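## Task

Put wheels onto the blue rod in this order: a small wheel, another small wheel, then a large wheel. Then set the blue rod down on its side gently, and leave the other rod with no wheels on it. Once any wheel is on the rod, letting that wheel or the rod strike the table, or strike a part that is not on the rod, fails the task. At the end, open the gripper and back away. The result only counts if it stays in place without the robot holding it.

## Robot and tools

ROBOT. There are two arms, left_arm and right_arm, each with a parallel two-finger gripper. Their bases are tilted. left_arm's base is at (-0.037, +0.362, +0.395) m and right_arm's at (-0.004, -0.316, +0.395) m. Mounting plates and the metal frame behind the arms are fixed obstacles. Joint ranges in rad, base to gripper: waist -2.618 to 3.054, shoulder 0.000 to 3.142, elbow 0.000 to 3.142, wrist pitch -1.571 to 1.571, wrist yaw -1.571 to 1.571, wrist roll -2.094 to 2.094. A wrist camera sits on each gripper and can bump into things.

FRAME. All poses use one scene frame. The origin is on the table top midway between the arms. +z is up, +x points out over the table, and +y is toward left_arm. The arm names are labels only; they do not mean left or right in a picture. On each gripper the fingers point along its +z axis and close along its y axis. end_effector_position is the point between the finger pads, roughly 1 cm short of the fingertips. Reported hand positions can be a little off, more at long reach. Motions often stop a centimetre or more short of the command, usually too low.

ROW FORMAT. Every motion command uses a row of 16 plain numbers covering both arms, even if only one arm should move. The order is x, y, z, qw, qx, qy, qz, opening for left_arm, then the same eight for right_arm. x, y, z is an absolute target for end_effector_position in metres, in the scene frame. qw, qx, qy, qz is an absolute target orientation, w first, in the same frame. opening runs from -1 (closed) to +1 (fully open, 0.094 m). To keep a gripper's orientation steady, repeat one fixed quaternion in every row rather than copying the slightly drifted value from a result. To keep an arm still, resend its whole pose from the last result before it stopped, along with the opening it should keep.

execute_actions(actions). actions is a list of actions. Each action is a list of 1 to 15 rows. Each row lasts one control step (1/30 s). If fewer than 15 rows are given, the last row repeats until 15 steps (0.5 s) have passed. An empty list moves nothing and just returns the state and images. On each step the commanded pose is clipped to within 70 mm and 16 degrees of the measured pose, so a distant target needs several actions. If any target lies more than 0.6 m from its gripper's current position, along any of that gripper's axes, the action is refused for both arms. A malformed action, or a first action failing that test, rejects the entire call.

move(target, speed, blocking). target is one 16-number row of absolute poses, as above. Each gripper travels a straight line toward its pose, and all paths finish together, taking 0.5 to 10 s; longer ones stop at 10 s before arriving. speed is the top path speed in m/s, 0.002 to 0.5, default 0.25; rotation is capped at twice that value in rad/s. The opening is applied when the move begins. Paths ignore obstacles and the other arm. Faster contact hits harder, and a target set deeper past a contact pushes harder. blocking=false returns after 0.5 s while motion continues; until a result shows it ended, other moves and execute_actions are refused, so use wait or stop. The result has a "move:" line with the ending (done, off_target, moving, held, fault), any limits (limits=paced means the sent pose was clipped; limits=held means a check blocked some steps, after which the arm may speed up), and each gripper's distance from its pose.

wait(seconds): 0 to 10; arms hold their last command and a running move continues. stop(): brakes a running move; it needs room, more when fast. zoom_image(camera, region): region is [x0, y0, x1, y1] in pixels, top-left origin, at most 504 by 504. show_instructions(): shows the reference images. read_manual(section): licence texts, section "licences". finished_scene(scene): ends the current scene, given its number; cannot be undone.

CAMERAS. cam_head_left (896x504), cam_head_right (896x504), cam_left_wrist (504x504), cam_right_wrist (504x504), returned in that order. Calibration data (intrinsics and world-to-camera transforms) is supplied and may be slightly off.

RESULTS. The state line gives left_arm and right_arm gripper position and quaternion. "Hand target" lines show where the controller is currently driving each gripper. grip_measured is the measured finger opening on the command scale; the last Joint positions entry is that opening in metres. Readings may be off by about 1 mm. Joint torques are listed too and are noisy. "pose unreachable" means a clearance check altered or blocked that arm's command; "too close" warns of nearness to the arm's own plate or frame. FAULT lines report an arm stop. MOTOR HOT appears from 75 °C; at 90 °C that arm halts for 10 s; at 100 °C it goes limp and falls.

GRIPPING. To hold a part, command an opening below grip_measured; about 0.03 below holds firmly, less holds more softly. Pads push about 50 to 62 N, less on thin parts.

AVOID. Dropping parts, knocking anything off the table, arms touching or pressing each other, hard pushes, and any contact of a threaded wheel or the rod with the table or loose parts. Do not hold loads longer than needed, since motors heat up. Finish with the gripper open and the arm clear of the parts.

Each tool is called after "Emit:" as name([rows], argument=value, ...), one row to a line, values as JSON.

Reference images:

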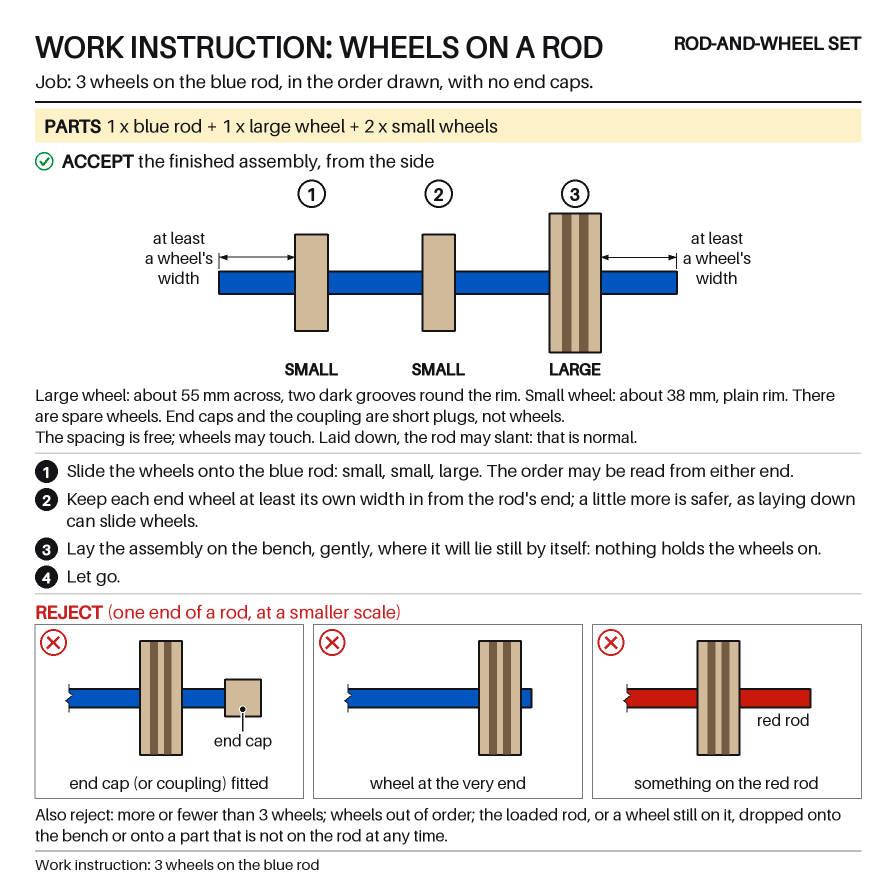

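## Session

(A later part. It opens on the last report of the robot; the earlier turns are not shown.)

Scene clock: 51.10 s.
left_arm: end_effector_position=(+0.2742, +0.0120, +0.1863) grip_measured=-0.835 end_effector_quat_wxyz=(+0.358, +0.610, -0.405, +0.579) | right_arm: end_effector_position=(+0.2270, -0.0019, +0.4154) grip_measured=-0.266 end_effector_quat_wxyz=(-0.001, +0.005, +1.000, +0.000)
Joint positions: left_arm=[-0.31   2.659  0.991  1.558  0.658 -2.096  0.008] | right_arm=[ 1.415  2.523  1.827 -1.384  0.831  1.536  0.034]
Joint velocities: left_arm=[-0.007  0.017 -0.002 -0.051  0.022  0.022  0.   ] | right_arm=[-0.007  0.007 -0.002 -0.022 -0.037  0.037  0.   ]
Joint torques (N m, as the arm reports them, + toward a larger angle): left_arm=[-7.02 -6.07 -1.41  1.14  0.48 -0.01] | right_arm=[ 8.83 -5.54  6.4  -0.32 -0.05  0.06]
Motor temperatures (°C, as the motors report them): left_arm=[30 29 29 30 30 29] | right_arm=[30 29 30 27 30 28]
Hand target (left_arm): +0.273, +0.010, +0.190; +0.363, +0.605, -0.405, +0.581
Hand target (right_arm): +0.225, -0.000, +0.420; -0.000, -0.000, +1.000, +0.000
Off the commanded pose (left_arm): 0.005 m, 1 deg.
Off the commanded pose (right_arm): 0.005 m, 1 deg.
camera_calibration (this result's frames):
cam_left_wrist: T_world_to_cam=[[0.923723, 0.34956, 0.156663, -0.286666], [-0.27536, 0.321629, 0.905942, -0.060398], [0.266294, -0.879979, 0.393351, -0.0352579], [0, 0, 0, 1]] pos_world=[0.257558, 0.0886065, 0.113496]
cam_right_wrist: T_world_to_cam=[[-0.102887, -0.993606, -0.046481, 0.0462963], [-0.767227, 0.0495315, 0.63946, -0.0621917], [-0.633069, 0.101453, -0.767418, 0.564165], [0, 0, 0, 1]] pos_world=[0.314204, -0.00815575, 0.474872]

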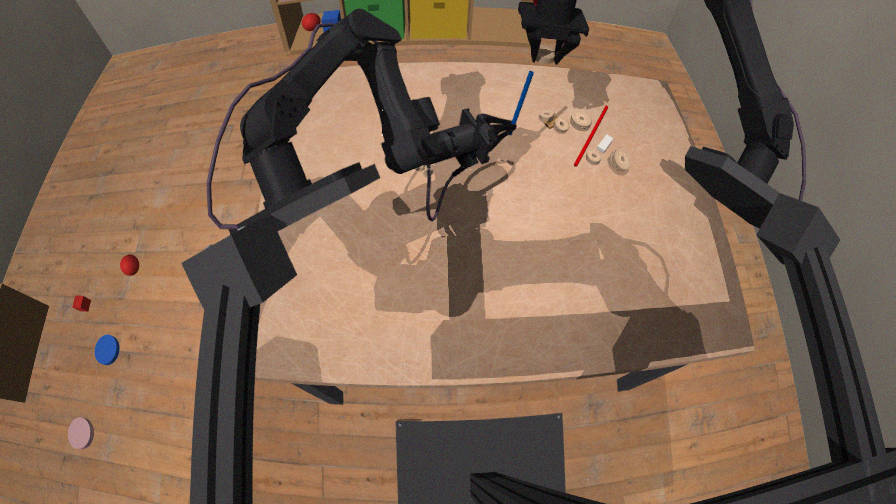

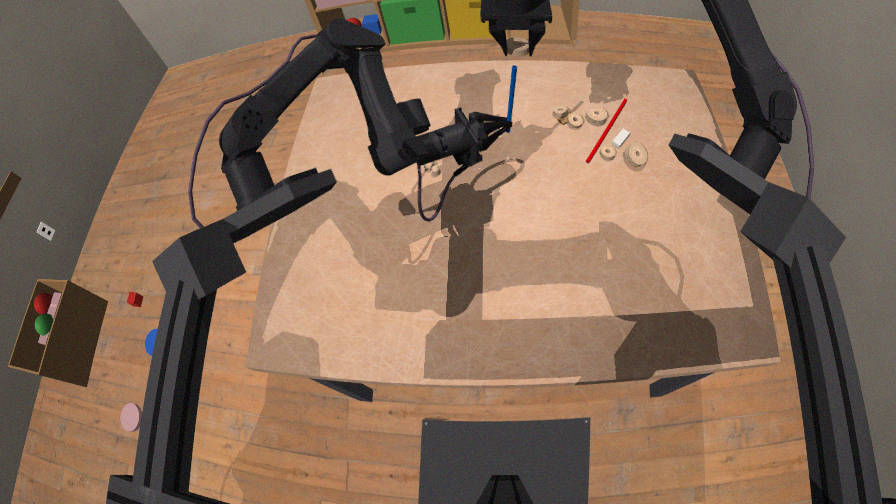

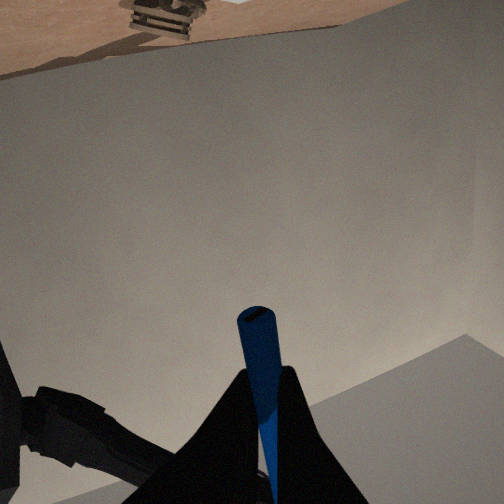

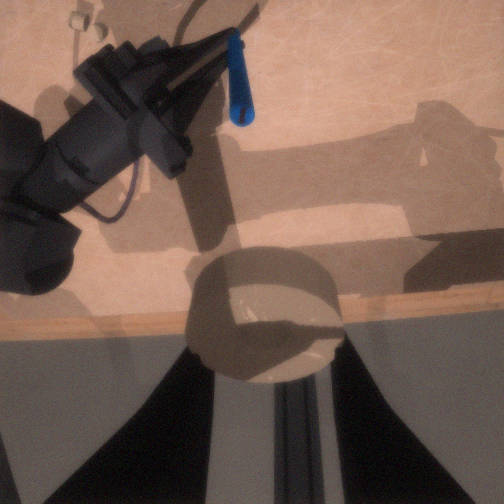

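Emit:
execute_actions([
  [[0.2726,0.0097,0.19,0.363,0.605,-0.405,0.581,-0.9, 0.259,0.008,0.375,0,0,1,0,-0.3]],
  [[0.2726,0.0097,0.19,0.363,0.605,-0.405,0.581,-0.9, 0.259,0.008,0.375,0,0,1,0,-0.3]],
  [[0.2726,0.0097,0.19,0.363,0.605,-0.405,0.581,-0.9, 0.259,0.008,0.375,0,0,1,0,-0.3]],
])

Scene clock: 52.90 s.
left_arm: end_effector_position=(+0.2742, +0.0120, +0.1863) grip_measured=-0.835 end_effector_quat_wxyz=(+0.358, +0.610, -0.405, +0.579) | right_arm: end_effector_position=(+0.2574, -0.0016, +0.3652) grip_measured=-0.266 end_effector_quat_wxyz=(-0.016, +0.000, +1.000, -0.015)
Joint positions: left_arm=[-0.31   2.659  0.991  1.558  0.658 -2.096  0.008] | right_arm=[ 1.273  2.539  1.827 -1.273  0.869  1.373  0.034]
Joint velocities: left_arm=[-0.002  0.007  0.002 -0.022 -0.022  0.051 -0.001] | right_arm=[ 0.007 -0.002 -0.017  0.007  0.007 -0.066  0.   ]
Joint torques (N m, as the arm reports them, + toward a larger angle): left_arm=[-7.   -6.08 -1.35  1.15  0.47 -0.01] | right_arm=[10.27 -6.04  5.74 -0.07  0.09 -0.04]
Motor temperatures (°C, as the motors report them): left_arm=[30 29 29 30 30 29] | right_arm=[30 29 31 27 30 28]
Hand target (left_arm): +0.273, +0.010, +0.190; +0.363, +0.605, -0.405, +0.581
Hand target (right_arm): +0.259, +0.008, +0.375; +0.000, +0.000, +1.000, -0.000
Off the commanded pose (left_arm): 0.005 m, 1 deg.
Off the commanded pose (right_arm): 0.014 m, 2 deg.
camera_calibration (this result's frames):
cam_left_wrist: T_world_to_cam=[[0.923723, 0.34956, 0.156663, -0.286666], [-0.27536, 0.321629, 0.905942, -0.060398], [0.266294, -0.879979, 0.393351, -0.0352579], [0, 0, 0, 1]] pos_world=[0.257558, 0.0886065, 0.113496]
cam_right_wrist: T_world_to_cam=[[-0.0952097, -0.995351, -0.0145446, 0.0337486], [-0.749069, 0.0620136, 0.659583, -0.0187372], [-0.655615, 0.0736937, -0.751491, 0.544788], [0, 0, 0, 1]] pos_world=[0.346349, -0.0053937, 0.422252]

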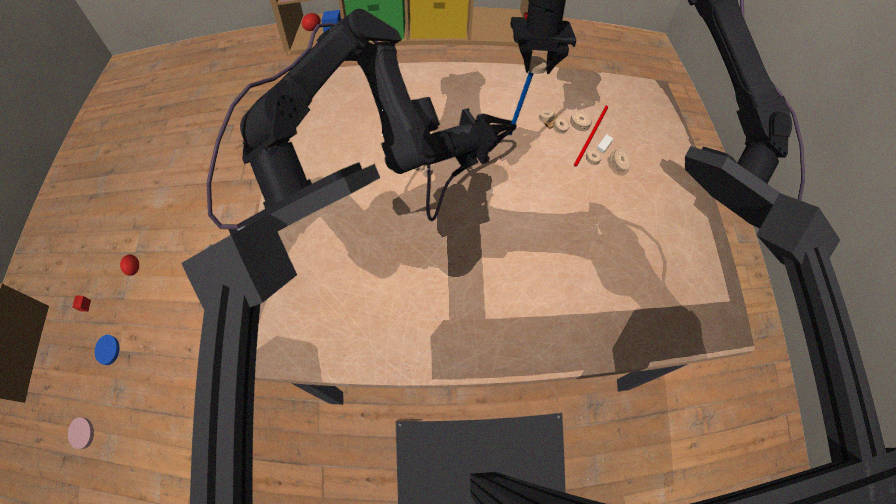

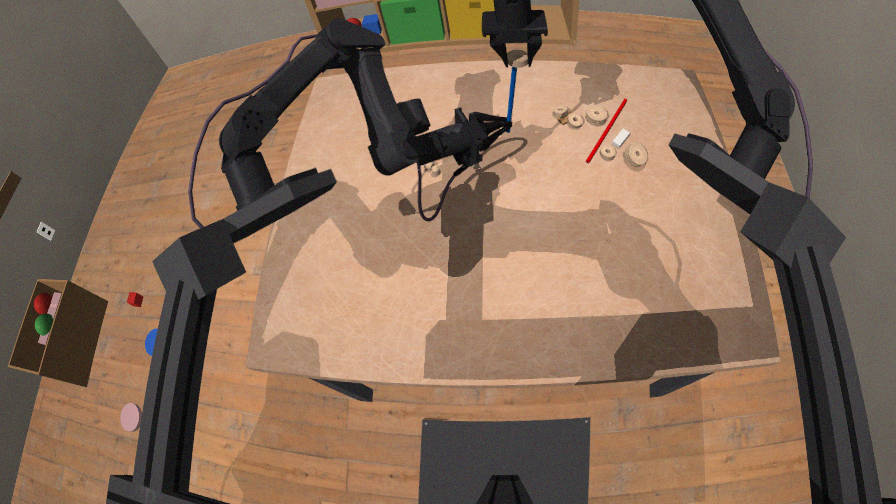

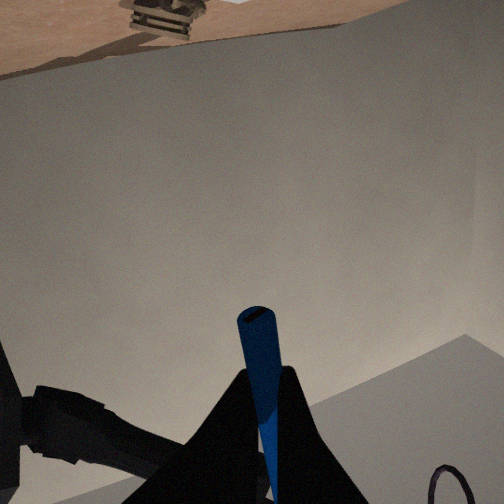

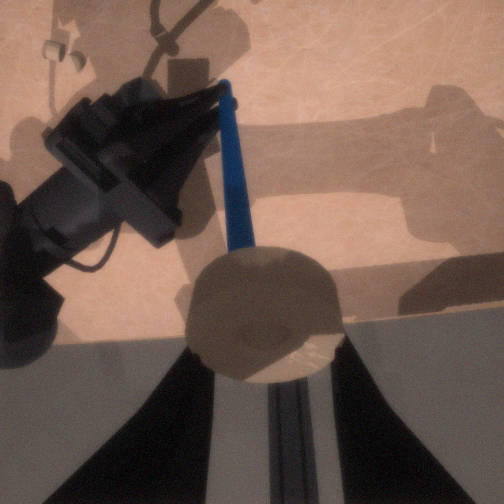

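Error (−.002,−.010,−.010); compensate.

Emit:
execute_actions([
  [[0.2726,0.0097,0.19,0.363,0.605,-0.405,0.581,-0.9, 0.2615,0.014,0.375,0,0,1,0,-0.3]],
  [[0.2726,0.0097,0.19,0.363,0.605,-0.405,0.581,-0.9, 0.2615,0.014,0.375,0,0,1,0,-0.3]],
])

Scene clock: 54.10 s.
left_arm: end_effector_position=(+0.2742, +0.0120, +0.1863) grip_measured=-0.835 end_effector_quat_wxyz=(+0.358, +0.610, -0.405, +0.579) | right_arm: end_effector_position=(+0.2613, +0.0061, +0.3666) grip_measured=-0.266 end_effector_quat_wxyz=(-0.014, +0.006, +1.000, -0.009)
Joint positions: left_arm=[-0.31   2.659  0.991  1.558  0.658 -2.096  0.008] | right_arm=[ 1.273  2.559  1.868 -1.276  0.87   1.369  0.034]
Joint velocities: left_arm=[ 0.012 -0.002 -0.007 -0.022 -0.066 -0.051  0.001] | right_arm=[ 0.002 -0.012 -0.012 -0.037  0.007  0.022 -0.   ]
Joint torques (N m, as the arm reports them, + toward a larger angle): left_arm=[-7.   -6.02 -1.38  1.14  0.48 -0.01] | right_arm=[10.29 -5.98  6.27 -0.14  0.13 -0.03]
Motor temperatures (°C, as the motors report them): left_arm=[30 29 29 30 30 29] | right_arm=[30 29 31 27 30 28]
Hand target (left_arm): +0.273, +0.010, +0.190; +0.363, +0.605, -0.405, +0.581
Hand target (right_arm): +0.261, +0.014, +0.375; +0.000, +0.000, +1.000, +0.000
Off the commanded pose (left_arm): 0.005 m, 1 deg.
Off the commanded pose (right_arm): 0.012 m, 2 deg.
camera_calibration (this result's frames):
cam_left_wrist: T_world_to_cam=[[0.923723, 0.34956, 0.156663, -0.286666], [-0.27536, 0.321629, 0.905942, -0.060398], [0.266294, -0.879979, 0.393351, -0.0352579], [0, 0, 0, 1]] pos_world=[0.257558, 0.0886065, 0.113496]
cam_right_wrist: T_world_to_cam=[[-0.106093, -0.994007, -0.0263592, 0.0489252], [-0.75094, 0.0627172, 0.657385, -0.0159275], [-0.651792, 0.0895382, -0.753094, 0.547326], [0, 0, 0, 1]] pos_world=[0.349973, 0.00062438, 0.423948]

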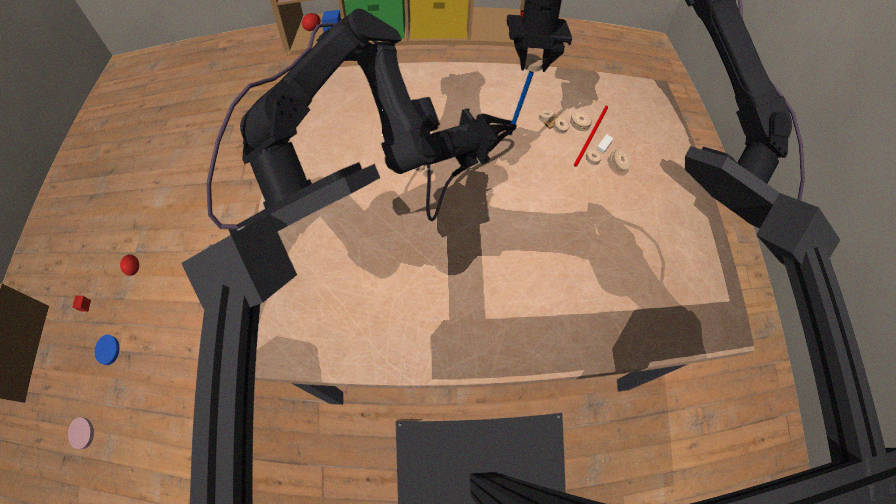

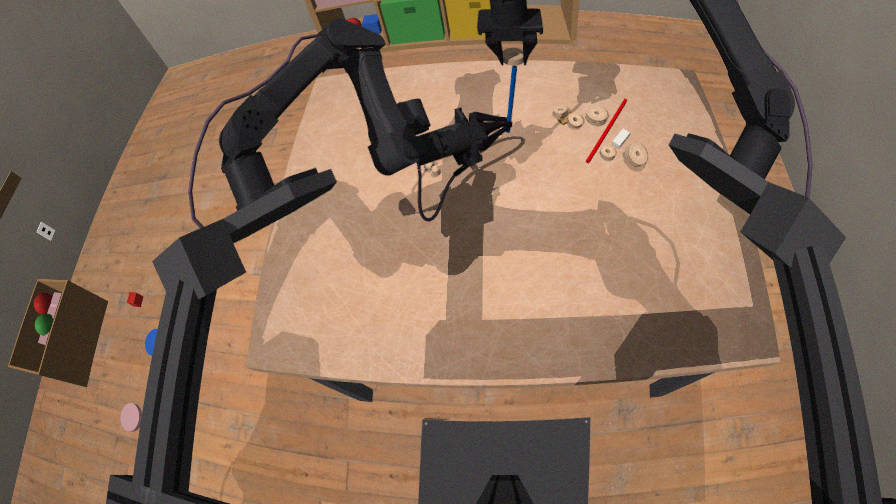

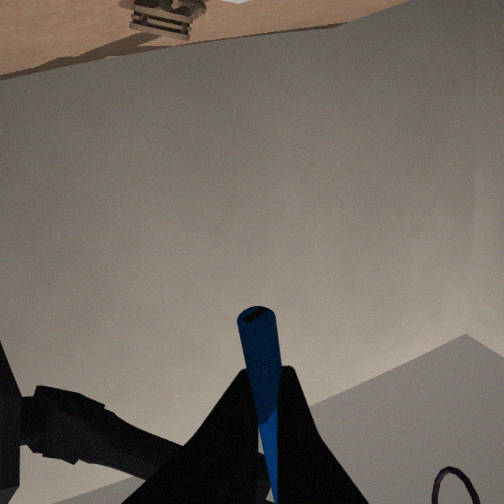

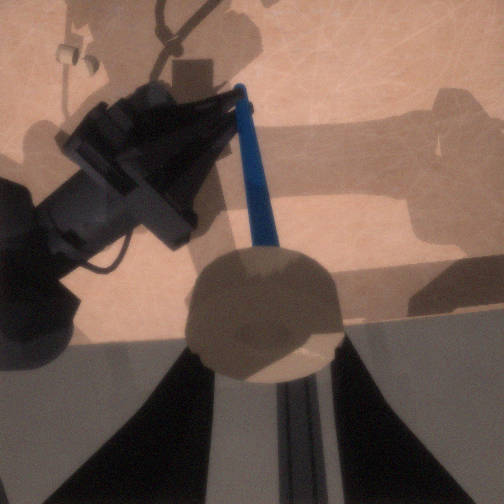

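Emit:
execute_actions([
  [[0.2726,0.0097,0.19,0.363,0.605,-0.405,0.581,-0.9, 0.2605,0.0125,0.365,0,0,1,0,-0.3]],
  [[0.2726,0.0097,0.19,0.363,0.605,-0.405,0.581,-0.9, 0.2605,0.0125,0.355,0,0,1,0,-0.3]],
  [[0.2726,0.0097,0.19,0.363,0.605,-0.405,0.581,-0.9, 0.2605,0.0125,0.345,0,0,1,0,-0.3]],
  [[0.2726,0.0097,0.19,0.363,0.605,-0.405,0.581,-0.9, 0.2605,0.0125,0.335,0,0,1,0,-0.3]],
])

Scene clock: 56.27 s.
left_arm: end_effector_position=(+0.2760, +0.0178, +0.1721) grip_measured=-0.835 end_effector_quat_wxyz=(+0.345, +0.633, -0.407, +0.562) | right_arm: end_effector_position=(+0.2622, +0.0108, +0.3366) grip_measured=-0.266 end_effector_quat_wxyz=(-0.004, -0.001, +1.000, -0.004)
Joint positions: left_arm=[-0.296  2.659  0.991  1.538  0.613 -2.095  0.008] | right_arm=[ 1.225  2.559  1.784 -1.112  0.904  1.266  0.034]
Joint velocities: left_arm=[-0.007  0.002 -0.002  0.081 -0.051 -0.051  0.001] | right_arm=[ 0.002  0.002 -0.002 -0.007 -0.037  0.007  0.   ]
Joint torques (N m, as the arm reports them, + toward a larger angle): left_arm=[-7.99 -6.02 -1.49  1.35  0.85  0.  ] | right_arm=[ 8.93 -6.64  2.85  0.17  0.06  0.  ]
Motor temperatures (°C, as the motors report them): left_arm=[30 29 29 30 30 29] | right_arm=[31 29 31 27 30 28]
Hand target (left_arm): +0.272, +0.010, +0.190; +0.363, +0.606, -0.406, +0.581
Hand target (right_arm): +0.260, +0.012, +0.335; -0.000, -0.000, +1.000, -0.001
Off the commanded pose (left_arm): 0.020 m, 4 deg.
Off the commanded pose (right_arm): 0.003 m, 1 deg.
camera_calibration (this result's frames):
cam_left_wrist: T_world_to_cam=[[0.922083, 0.359891, 0.142271, -0.285383], [-0.249644, 0.27226, 0.929275, -0.0591262], [0.295704, -0.892386, 0.340891, -0.0238848], [0, 0, 0, 1]] pos_world=[0.255449, 0.0974901, 0.103688]
cam_right_wrist: T_world_to_cam=[[-0.092579, -0.994978, -0.0380643, 0.0532975], [-0.764549, 0.0465441, 0.642883, 0.0127989], [-0.637882, 0.0886194, -0.765018, 0.525263], [0, 0, 0, 1]] pos_world=[0.349776, 0.00588562, 0.395637]

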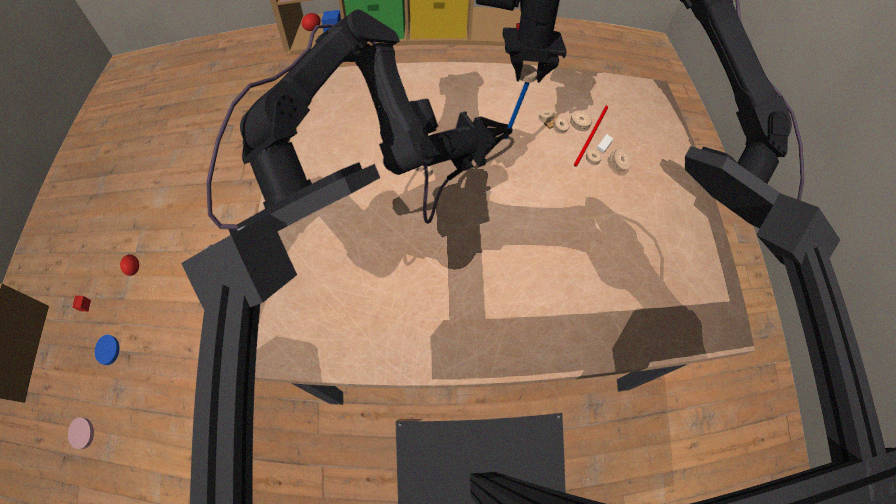

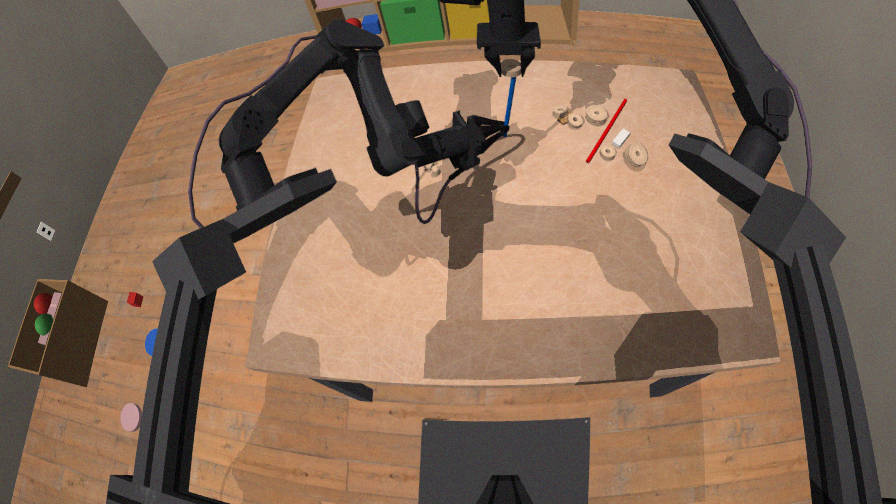

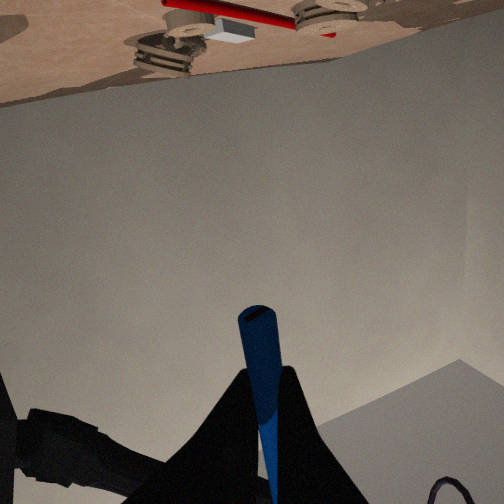

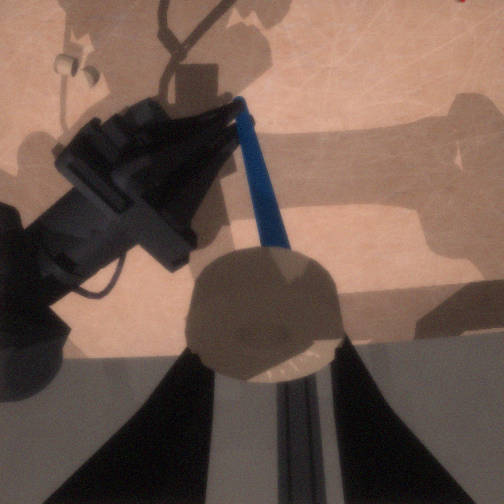

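Emit:
execute_actions([
  [[0.2726,0.0097,0.19,0.363,0.605,-0.405,0.581,-0.9, 0.259,0.005,0.375,0,0,1,0,-0.3]],
  [[0.2726,0.0097,0.19,0.363,0.605,-0.405,0.581,-0.9, 0.259,0.005,0.375,0,0,1,0,-0.3]],
  [[0.2726,0.0097,0.19,0.363,0.605,-0.405,0.581,-0.9, 0.259,0.0055,0.362,0,0,1,0,-0.3]],
  [[0.2726,0.0097,0.19,0.363,0.605,-0.405,0.581,-0.9, 0.259,0.0055,0.358,0,0,1,0,-0.3]],
])

Scene clock: 58.57 s.
left_arm: end_effector_position=(+0.2756, +0.0166, +0.1782) grip_measured=-0.835 end_effector_quat_wxyz=(+0.351, +0.621, -0.406, +0.571) | right_arm: end_effector_position=(+0.2563, +0.0046, +0.3514) grip_measured=-0.266 end_effector_quat_wxyz=(-0.009, -0.001, +1.000, -0.009)
Joint positions: left_arm=[-0.297  2.659  0.991  1.55   0.642 -2.095  0.008] | right_arm=[ 1.255  2.547  1.792 -1.189  0.888  1.327  0.034]
Joint velocities: left_arm=[-0.022 -0.002 -0.012 -0.051 -0.066  0.022 -0.   ] | right_arm=[ 0.007  0.002  0.002 -0.007  0.022 -0.066 -0.001]
Joint torques (N m, as the arm reports them, + toward a larger angle): left_arm=[-7.96 -6.06 -1.48  1.24  0.6   0.  ] | right_arm=[ 9.26 -7.65  3.18  0.02  0.06 -0.02]
Motor temperatures (°C, as the motors report them): left_arm=[30 29 29 30 30 29] | right_arm=[31 29 31 27 30 28]
Hand target (left_arm): +0.272, +0.010, +0.190; +0.363, +0.605, -0.405, +0.581
Hand target (right_arm): +0.259, +0.005, +0.358; -0.000, +0.000, +1.000, -0.001
Off the commanded pose (left_arm): 0.014 m, 3 deg.
Off the commanded pose (right_arm): 0.007 m, 1 deg.
camera_calibration (this result's frames):
cam_left_wrist: T_world_to_cam=[[0.922461, 0.355623, 0.150326, -0.286911], [-0.264216, 0.297555, 0.917415, -0.0588147], [0.281523, -0.885999, 0.368444, -0.0280551], [0, 0, 0, 1]] pos_world=[0.257022, 0.0946757, 0.107424]
cam_right_wrist: T_world_to_cam=[[-0.0916498, -0.99543, -0.0268069, 0.0429893], [-0.758715, 0.0523693, 0.649314, -0.00474059], [-0.644943, 0.0798483, -0.760048, 0.533566], [0, 0, 0, 1]] pos_world=[0.344463, 0.000436751, 0.409766]

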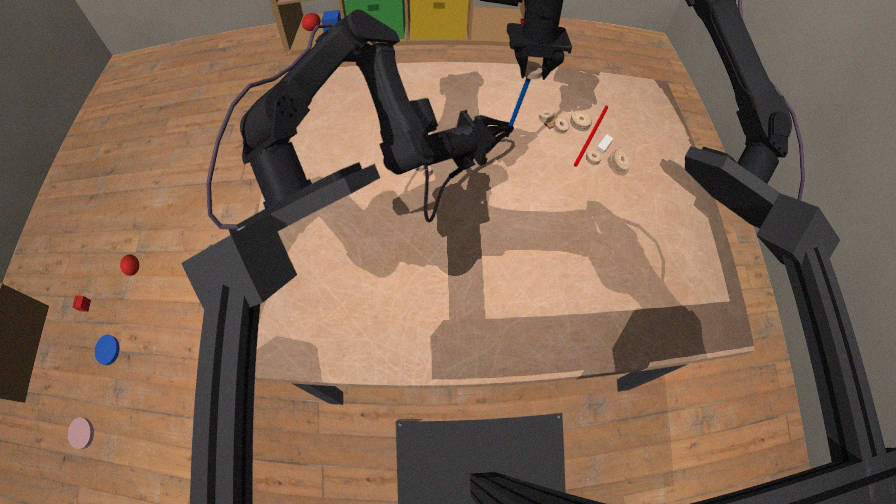

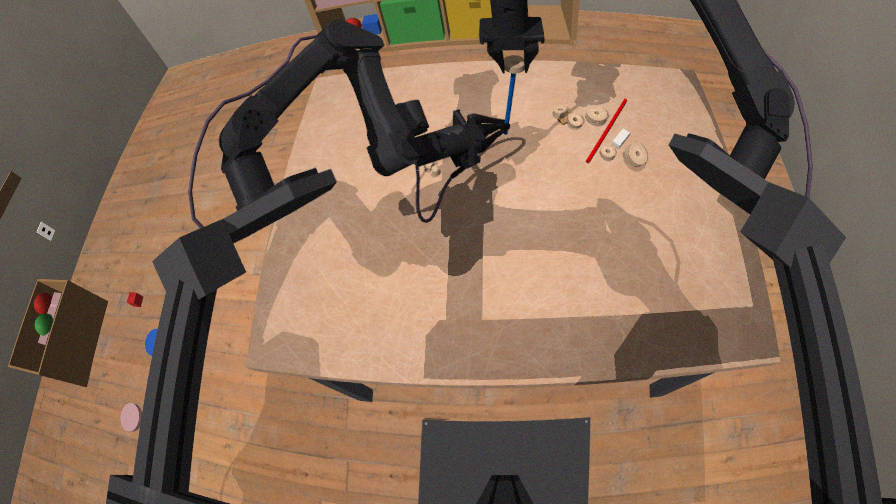

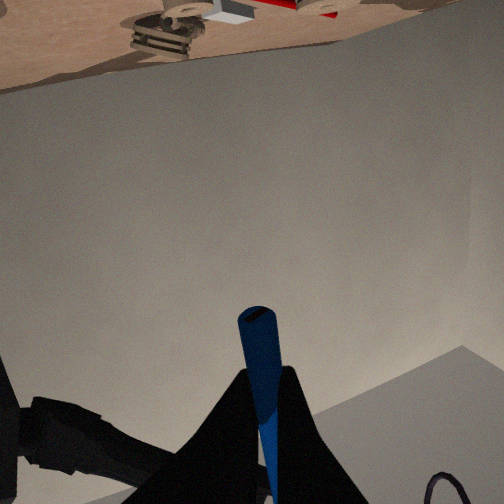

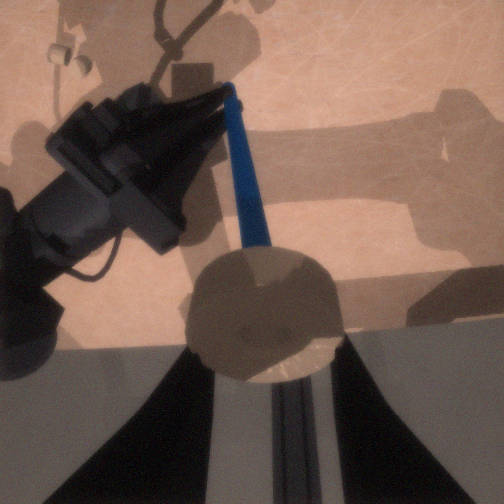

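Emit:
execute_actions([
  [[0.2726,0.0097,0.19,0.363,0.605,-0.405,0.581,-0.9, 0.266,0.006,0.358,0,0,1,0,-0.3]],
  [[0.2726,0.0097,0.19,0.363,0.605,-0.405,0.581,-0.9, 0.266,0.006,0.358,0,0,1,0,-0.3]],
  [[0.2726,0.0097,0.19,0.363,0.605,-0.405,0.581,-0.9, 0.264,0.006,0.348,0,0,1,0,-0.3]],
  [[0.2726,0.0097,0.19,0.363,0.605,-0.405,0.581,-0.9, 0.264,0.006,0.340,0,0,1,0,-0.3]],
])

Scene clock: 60.73 s.
left_arm: end_effector_position=(+0.2756, +0.0166, +0.1783) grip_measured=-0.835 end_effector_quat_wxyz=(+0.351, +0.621, -0.405, +0.571) | right_arm: end_effector_position=(+0.2607, +0.0053, +0.3338) grip_measured=-0.266 end_effector_quat_wxyz=(-0.013, +0.000, +1.000, -0.007)
Joint positions: left_arm=[-0.297  2.659  0.991  1.55   0.642 -2.095  0.008] | right_arm=[ 1.215  2.546  1.764 -1.112  0.892  1.268  0.034]
Joint velocities: left_arm=[ 0.002 -0.002 -0.002  0.007 -0.007 -0.037 -0.   ] | right_arm=[-0.017  0.017 -0.007 -0.007 -0.095  0.007 -0.001]
Joint torques (N m, as the arm reports them, + toward a larger angle): left_arm=[-7.99 -5.96 -1.41  1.22  0.59 -0.02] | right_arm=[ 9.52 -7.4   3.12  0.    0.14 -0.05]
Motor temperatures (°C, as the motors report them): left_arm=[30 29 29 30 30 29] | right_arm=[31 29 31 27 30 28]
Hand target (left_arm): +0.272, +0.010, +0.190; +0.363, +0.605, -0.405, +0.581
Hand target (right_arm): +0.264, +0.006, +0.340; -0.000, +0.000, +1.000, -0.001
Off the commanded pose (left_arm): 0.014 m, 3 deg.
Off the commanded pose (right_arm): 0.007 m, 2 deg.
camera_calibration (this result's frames):
cam_left_wrist: T_world_to_cam=[[0.922423, 0.355768, 0.150217, -0.286932], [-0.264307, 0.297994, 0.917247, -0.0588508], [0.281563, -0.885793, 0.368909, -0.0281943], [0, 0, 0, 1]] pos_world=[0.257056, 0.094644, 0.107484]
cam_right_wrist: T_world_to_cam=[[-0.0954433, -0.99498, -0.0300762, 0.0456642], [-0.752824, 0.052381, 0.656134, 0.00624715], [-0.651265, 0.0852657, -0.754045, 0.522546], [0, 0, 0, 1]] pos_world=[0.349377, 0.000552544, 0.391297]

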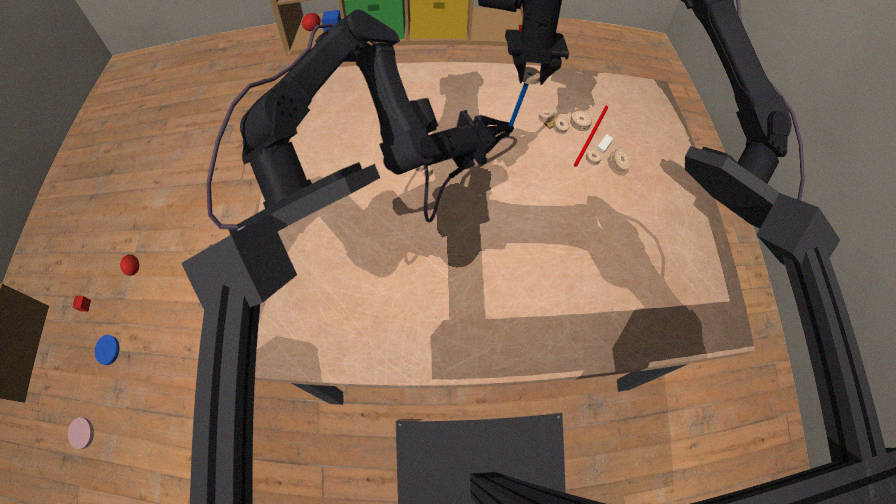

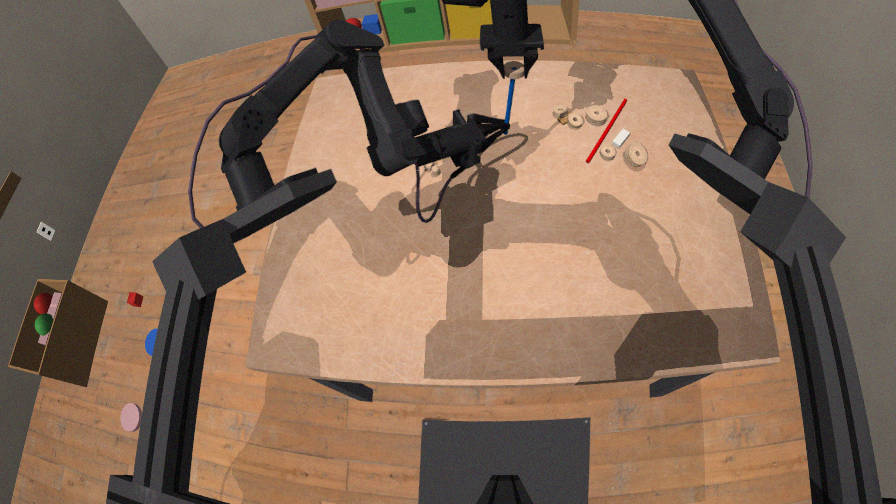

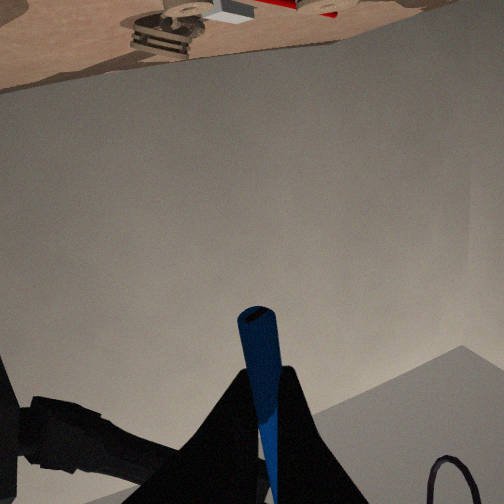

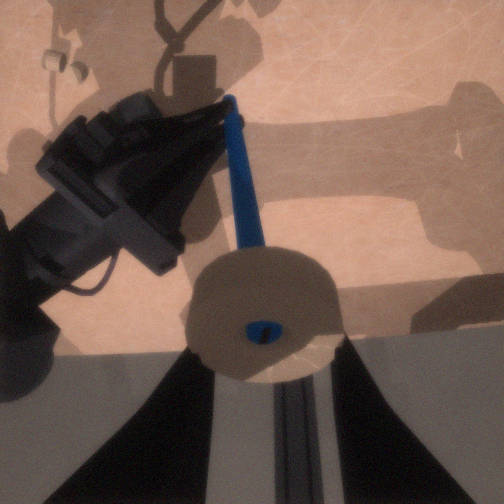

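Emit:
execute_actions([
  [[0.2726,0.0097,0.19,0.363,0.605,-0.405,0.581,-0.9, 0.264,0.007,0.325,0,0,1,0,-0.3]],
  [[0.2726,0.0097,0.19,0.363,0.605,-0.405,0.581,-0.9, 0.264,0.008,0.31,0,0,1,0,-0.3]],
  [[0.2726,0.0097,0.19,0.363,0.605,-0.405,0.581,-0.9, 0.264,0.008,0.31,0,0,1,0,0.3]],
  [[0.2726,0.0097,0.19,0.363,0.605,-0.405,0.581,-0.9, 0.264,0.008,0.40,0,0,1,0,0.3]],
  [[0.2726,0.0097,0.19,0.363,0.605,-0.405,0.581,-0.9, 0.264,0.008,0.40,0,0,1,0,0.3]],
  [[0.2726,0.0097,0.19,0.363,0.605,-0.405,0.581,-0.9, 0.3,-0.1,0.35,0,0.3,0.954,0,0.3]],
  [[0.2726,0.0097,0.19,0.363,0.605,-0.405,0.581,-0.9, 0.33,-0.2,0.2,0,0.5,0.866,0,0.05]],
  [[0.2726,0.0097,0.19,0.363,0.605,-0.405,0.581,-0.9, 0.33,-0.2,0.2,0,0.5,0.866,0,0.05]],
  [[0.2726,0.0097,0.19,0.363,0.605,-0.405,0.581,-0.9, 0.336,-0.216,0.06,0,0.5,0.866,0,0.05]],
  [[0.2726,0.0097,0.19,0.363,0.605,-0.405,0.581,-0.9, 0.336,-0.216,0.06,0,0.5,0.866,0,0.05]],
])

Scene clock: 66.03 s.
left_arm: end_effector_position=(+0.2757, +0.0167, +0.1782) grip_measured=-0.835 end_effector_quat_wxyz=(+0.351, +0.622, -0.405, +0.571) | right_arm: end_effector_position=(+0.3264, -0.2226, +0.0590) grip_measured=+0.052 end_effector_quat_wxyz=(-0.008, +0.499, +0.866, -0.012)
Joint positions: left_arm=[-0.297  2.659  0.991  1.55   0.641 -2.096  0.008] | right_arm=[0.293 2.239 1.056 0.31  0.678 0.979 0.049]
Joint velocities: left_arm=[ 0.007  0.012 -0.012 -0.022 -0.081  0.007  0.001] | right_arm=[ 0.017 -0.012 -0.012  0.007 -0.081 -0.007  0.   ]
Joint torques (N m, as the arm reports them, + toward a larger angle): left_arm=[-8.   -6.07 -1.47  1.22  0.61  0.  ] | right_arm=[ 6.37 -6.19  1.45  0.07 -0.05 -0.08]
Motor temperatures (°C, as the motors report them): left_arm=[30 29 29 30 30 29] | right_arm=[31 29 31 27 30 28]
Hand target (left_arm): +0.272, +0.010, +0.190; +0.363, +0.605, -0.405, +0.581
Hand target (right_arm): +0.336, -0.216, +0.060; +0.000, +0.500, +0.866, -0.000
Off the commanded pose (left_arm): 0.014 m, 3 deg.
Off the commanded pose (right_arm): 0.012 m, 2 deg.
camera_calibration (this result's frames):
cam_left_wrist: T_world_to_cam=[[0.922265, 0.356386, 0.149723, -0.286938], [-0.263941, 0.297583, 0.917486, -0.0589078], [0.282424, -0.885682, 0.368515, -0.0283124], [0, 0, 0, 1]] pos_world=[0.25708, 0.0947147, 0.107442]
cam_right_wrist: T_world_to_cam=[[-0.908477, -0.41755, -0.0179447, 0.210158], [-0.331935, 0.694781, 0.638043, 0.25457], [-0.253947, 0.585603, -0.769792, 0.360194], [0, 0, 0, 1]] pos_world=[0.366894, -0.30005, 0.118619]

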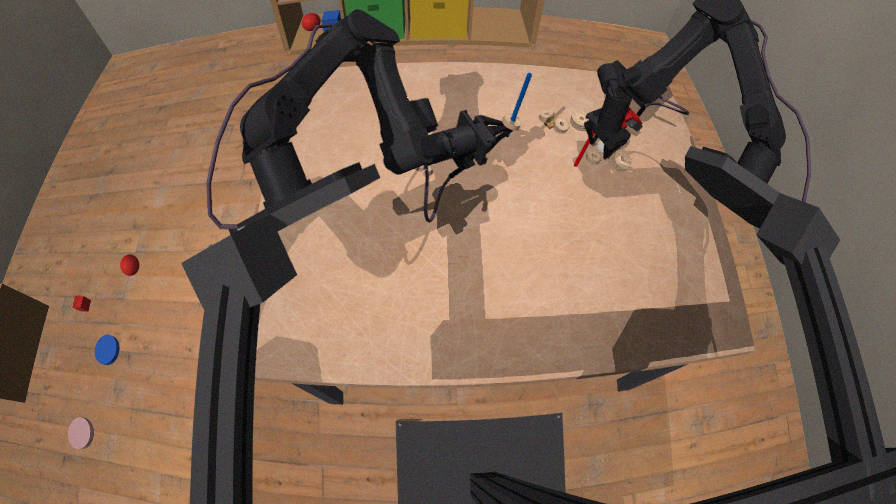

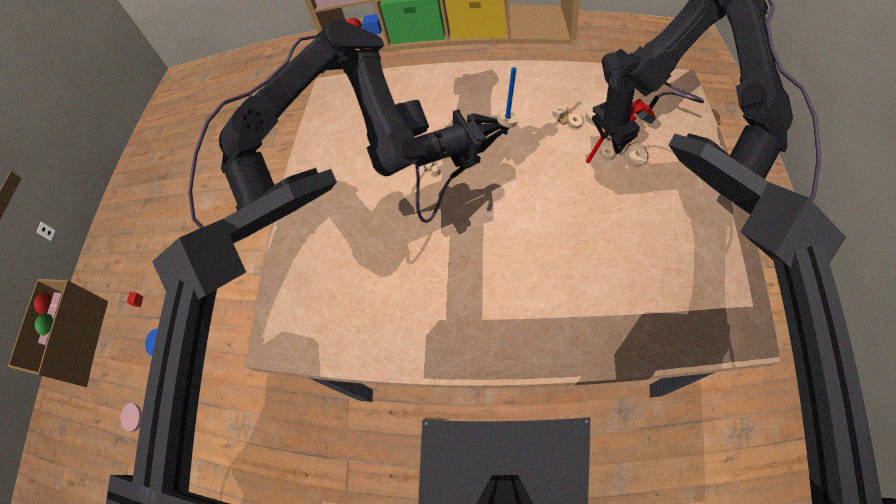

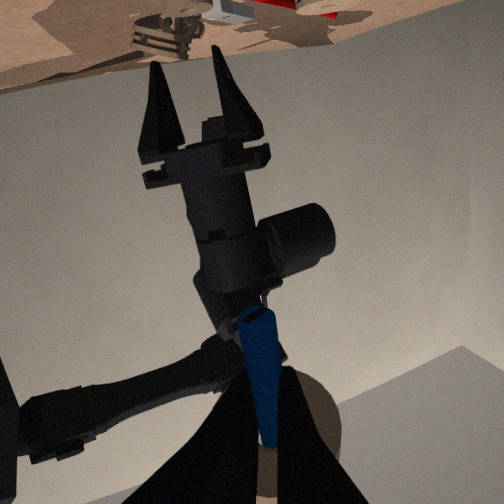

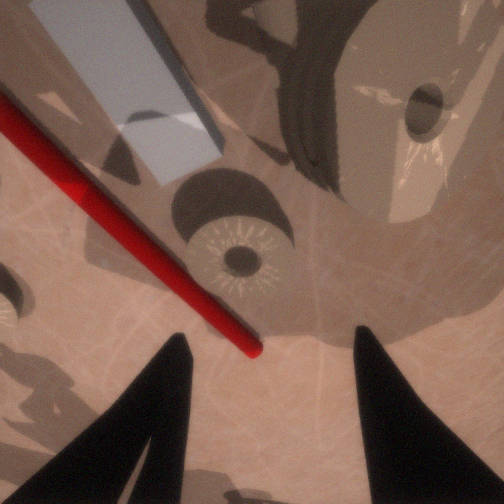

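Emit:
execute_actions([
  [[0.2726,0.0097,0.19,0.363,0.605,-0.405,0.581,-0.9, 0.342,-0.21,0.045,0,0.5,0.866,0,0.05]],
  [[0.2726,0.0097,0.19,0.363,0.605,-0.405,0.581,-0.9, 0.341,-0.211,0.025,0,0.5,0.866,0,0.05]],
  [[0.2726,0.0097,0.19,0.363,0.605,-0.405,0.581,-0.9, 0.341,-0.211,0.011,0,0.5,0.866,0,0.05]],
  [[0.2726,0.0097,0.19,0.363,0.605,-0.405,0.581,-0.9, 0.341,-0.211,0.011,0,0.5,0.866,0,0.05]],
])

Scene clock: 68.13 s.
left_arm: end_effector_position=(+0.2757, +0.0167, +0.1782) grip_measured=-0.835 end_effector_quat_wxyz=(+0.351, +0.622, -0.405, +0.571) | right_arm: end_effector_position=(+0.3420, -0.2074, +0.0220) grip_measured=+0.051 end_effector_quat_wxyz=(-0.006, +0.495, +0.869, +0.010)
Joint positions: left_arm=[-0.297  2.659  0.991  1.55   0.641 -2.096  0.008] | right_arm=[0.256 2.372 1.203 0.343 0.617 0.918 0.049]
Joint velocities: left_arm=[-0.012  0.007  0.007  0.037  0.037 -0.037 -0.   ] | right_arm=[-0.002 -0.002  0.002 -0.051 -0.051  0.007 -0.   ]
Joint torques (N m, as the arm reports them, + toward a larger angle): left_arm=[-7.98 -6.1  -1.46  1.22  0.61  0.  ] | right_arm=[ 4.97 -4.67  2.27  0.16  0.12 -0.05]
Motor temperatures (°C, as the motors report them): left_arm=[30 29 29 30 30 29] | right_arm=[31 29 31 27 30 28]
Hand target (left_arm): +0.272, +0.010, +0.190; +0.363, +0.605, -0.405, +0.581
Hand target (right_arm): +0.341, -0.211, +0.012; -0.000, +0.500, +0.866, +0.000
Off the commanded pose (left_arm): 0.014 m, 3 deg.
Off the commanded pose (right_arm): 0.012 m, 2 deg.
camera_calibration (this result's frames):
cam_left_wrist: T_world_to_cam=[[0.922265, 0.356386, 0.149723, -0.286938], [-0.263941, 0.297583, 0.917486, -0.0589078], [0.282424, -0.885682, 0.368515, -0.0283124], [0, 0, 0, 1]] pos_world=[0.25708, 0.0947147, 0.107442]
cam_right_wrist: T_world_to_cam=[[-0.903068, -0.425981, -0.0548572, 0.227223], [-0.355062, 0.668578, 0.653403, 0.274923], [-0.24166, 0.609544, -0.75502, 0.327211], [0, 0, 0, 1]] pos_world=[0.381887, -0.286465, 0.0798805]

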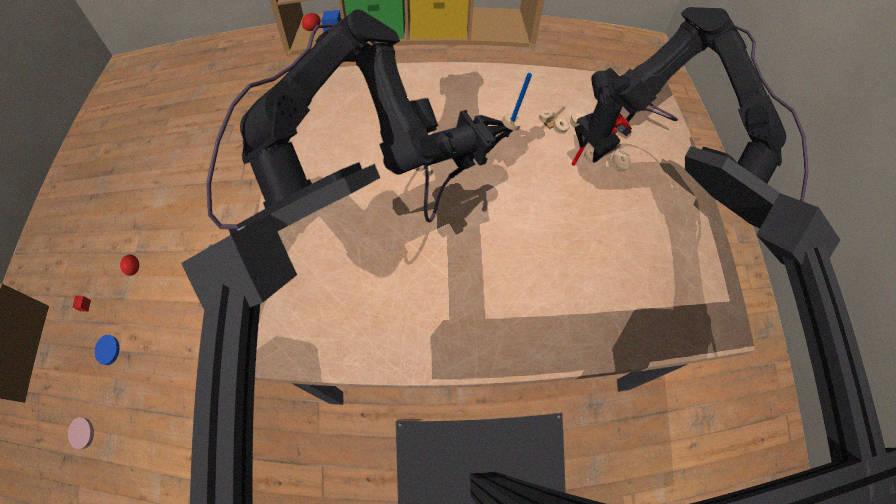

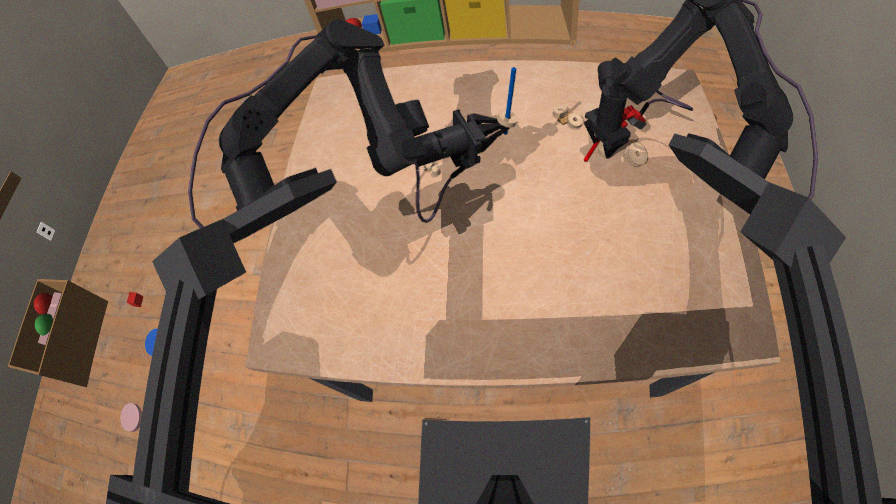

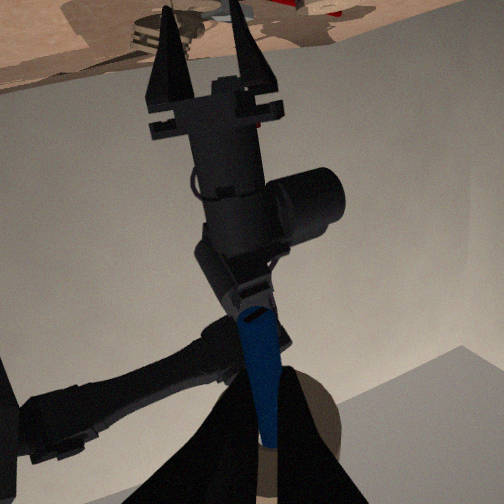

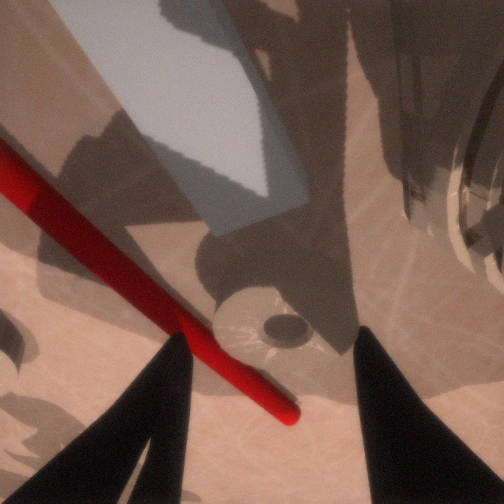

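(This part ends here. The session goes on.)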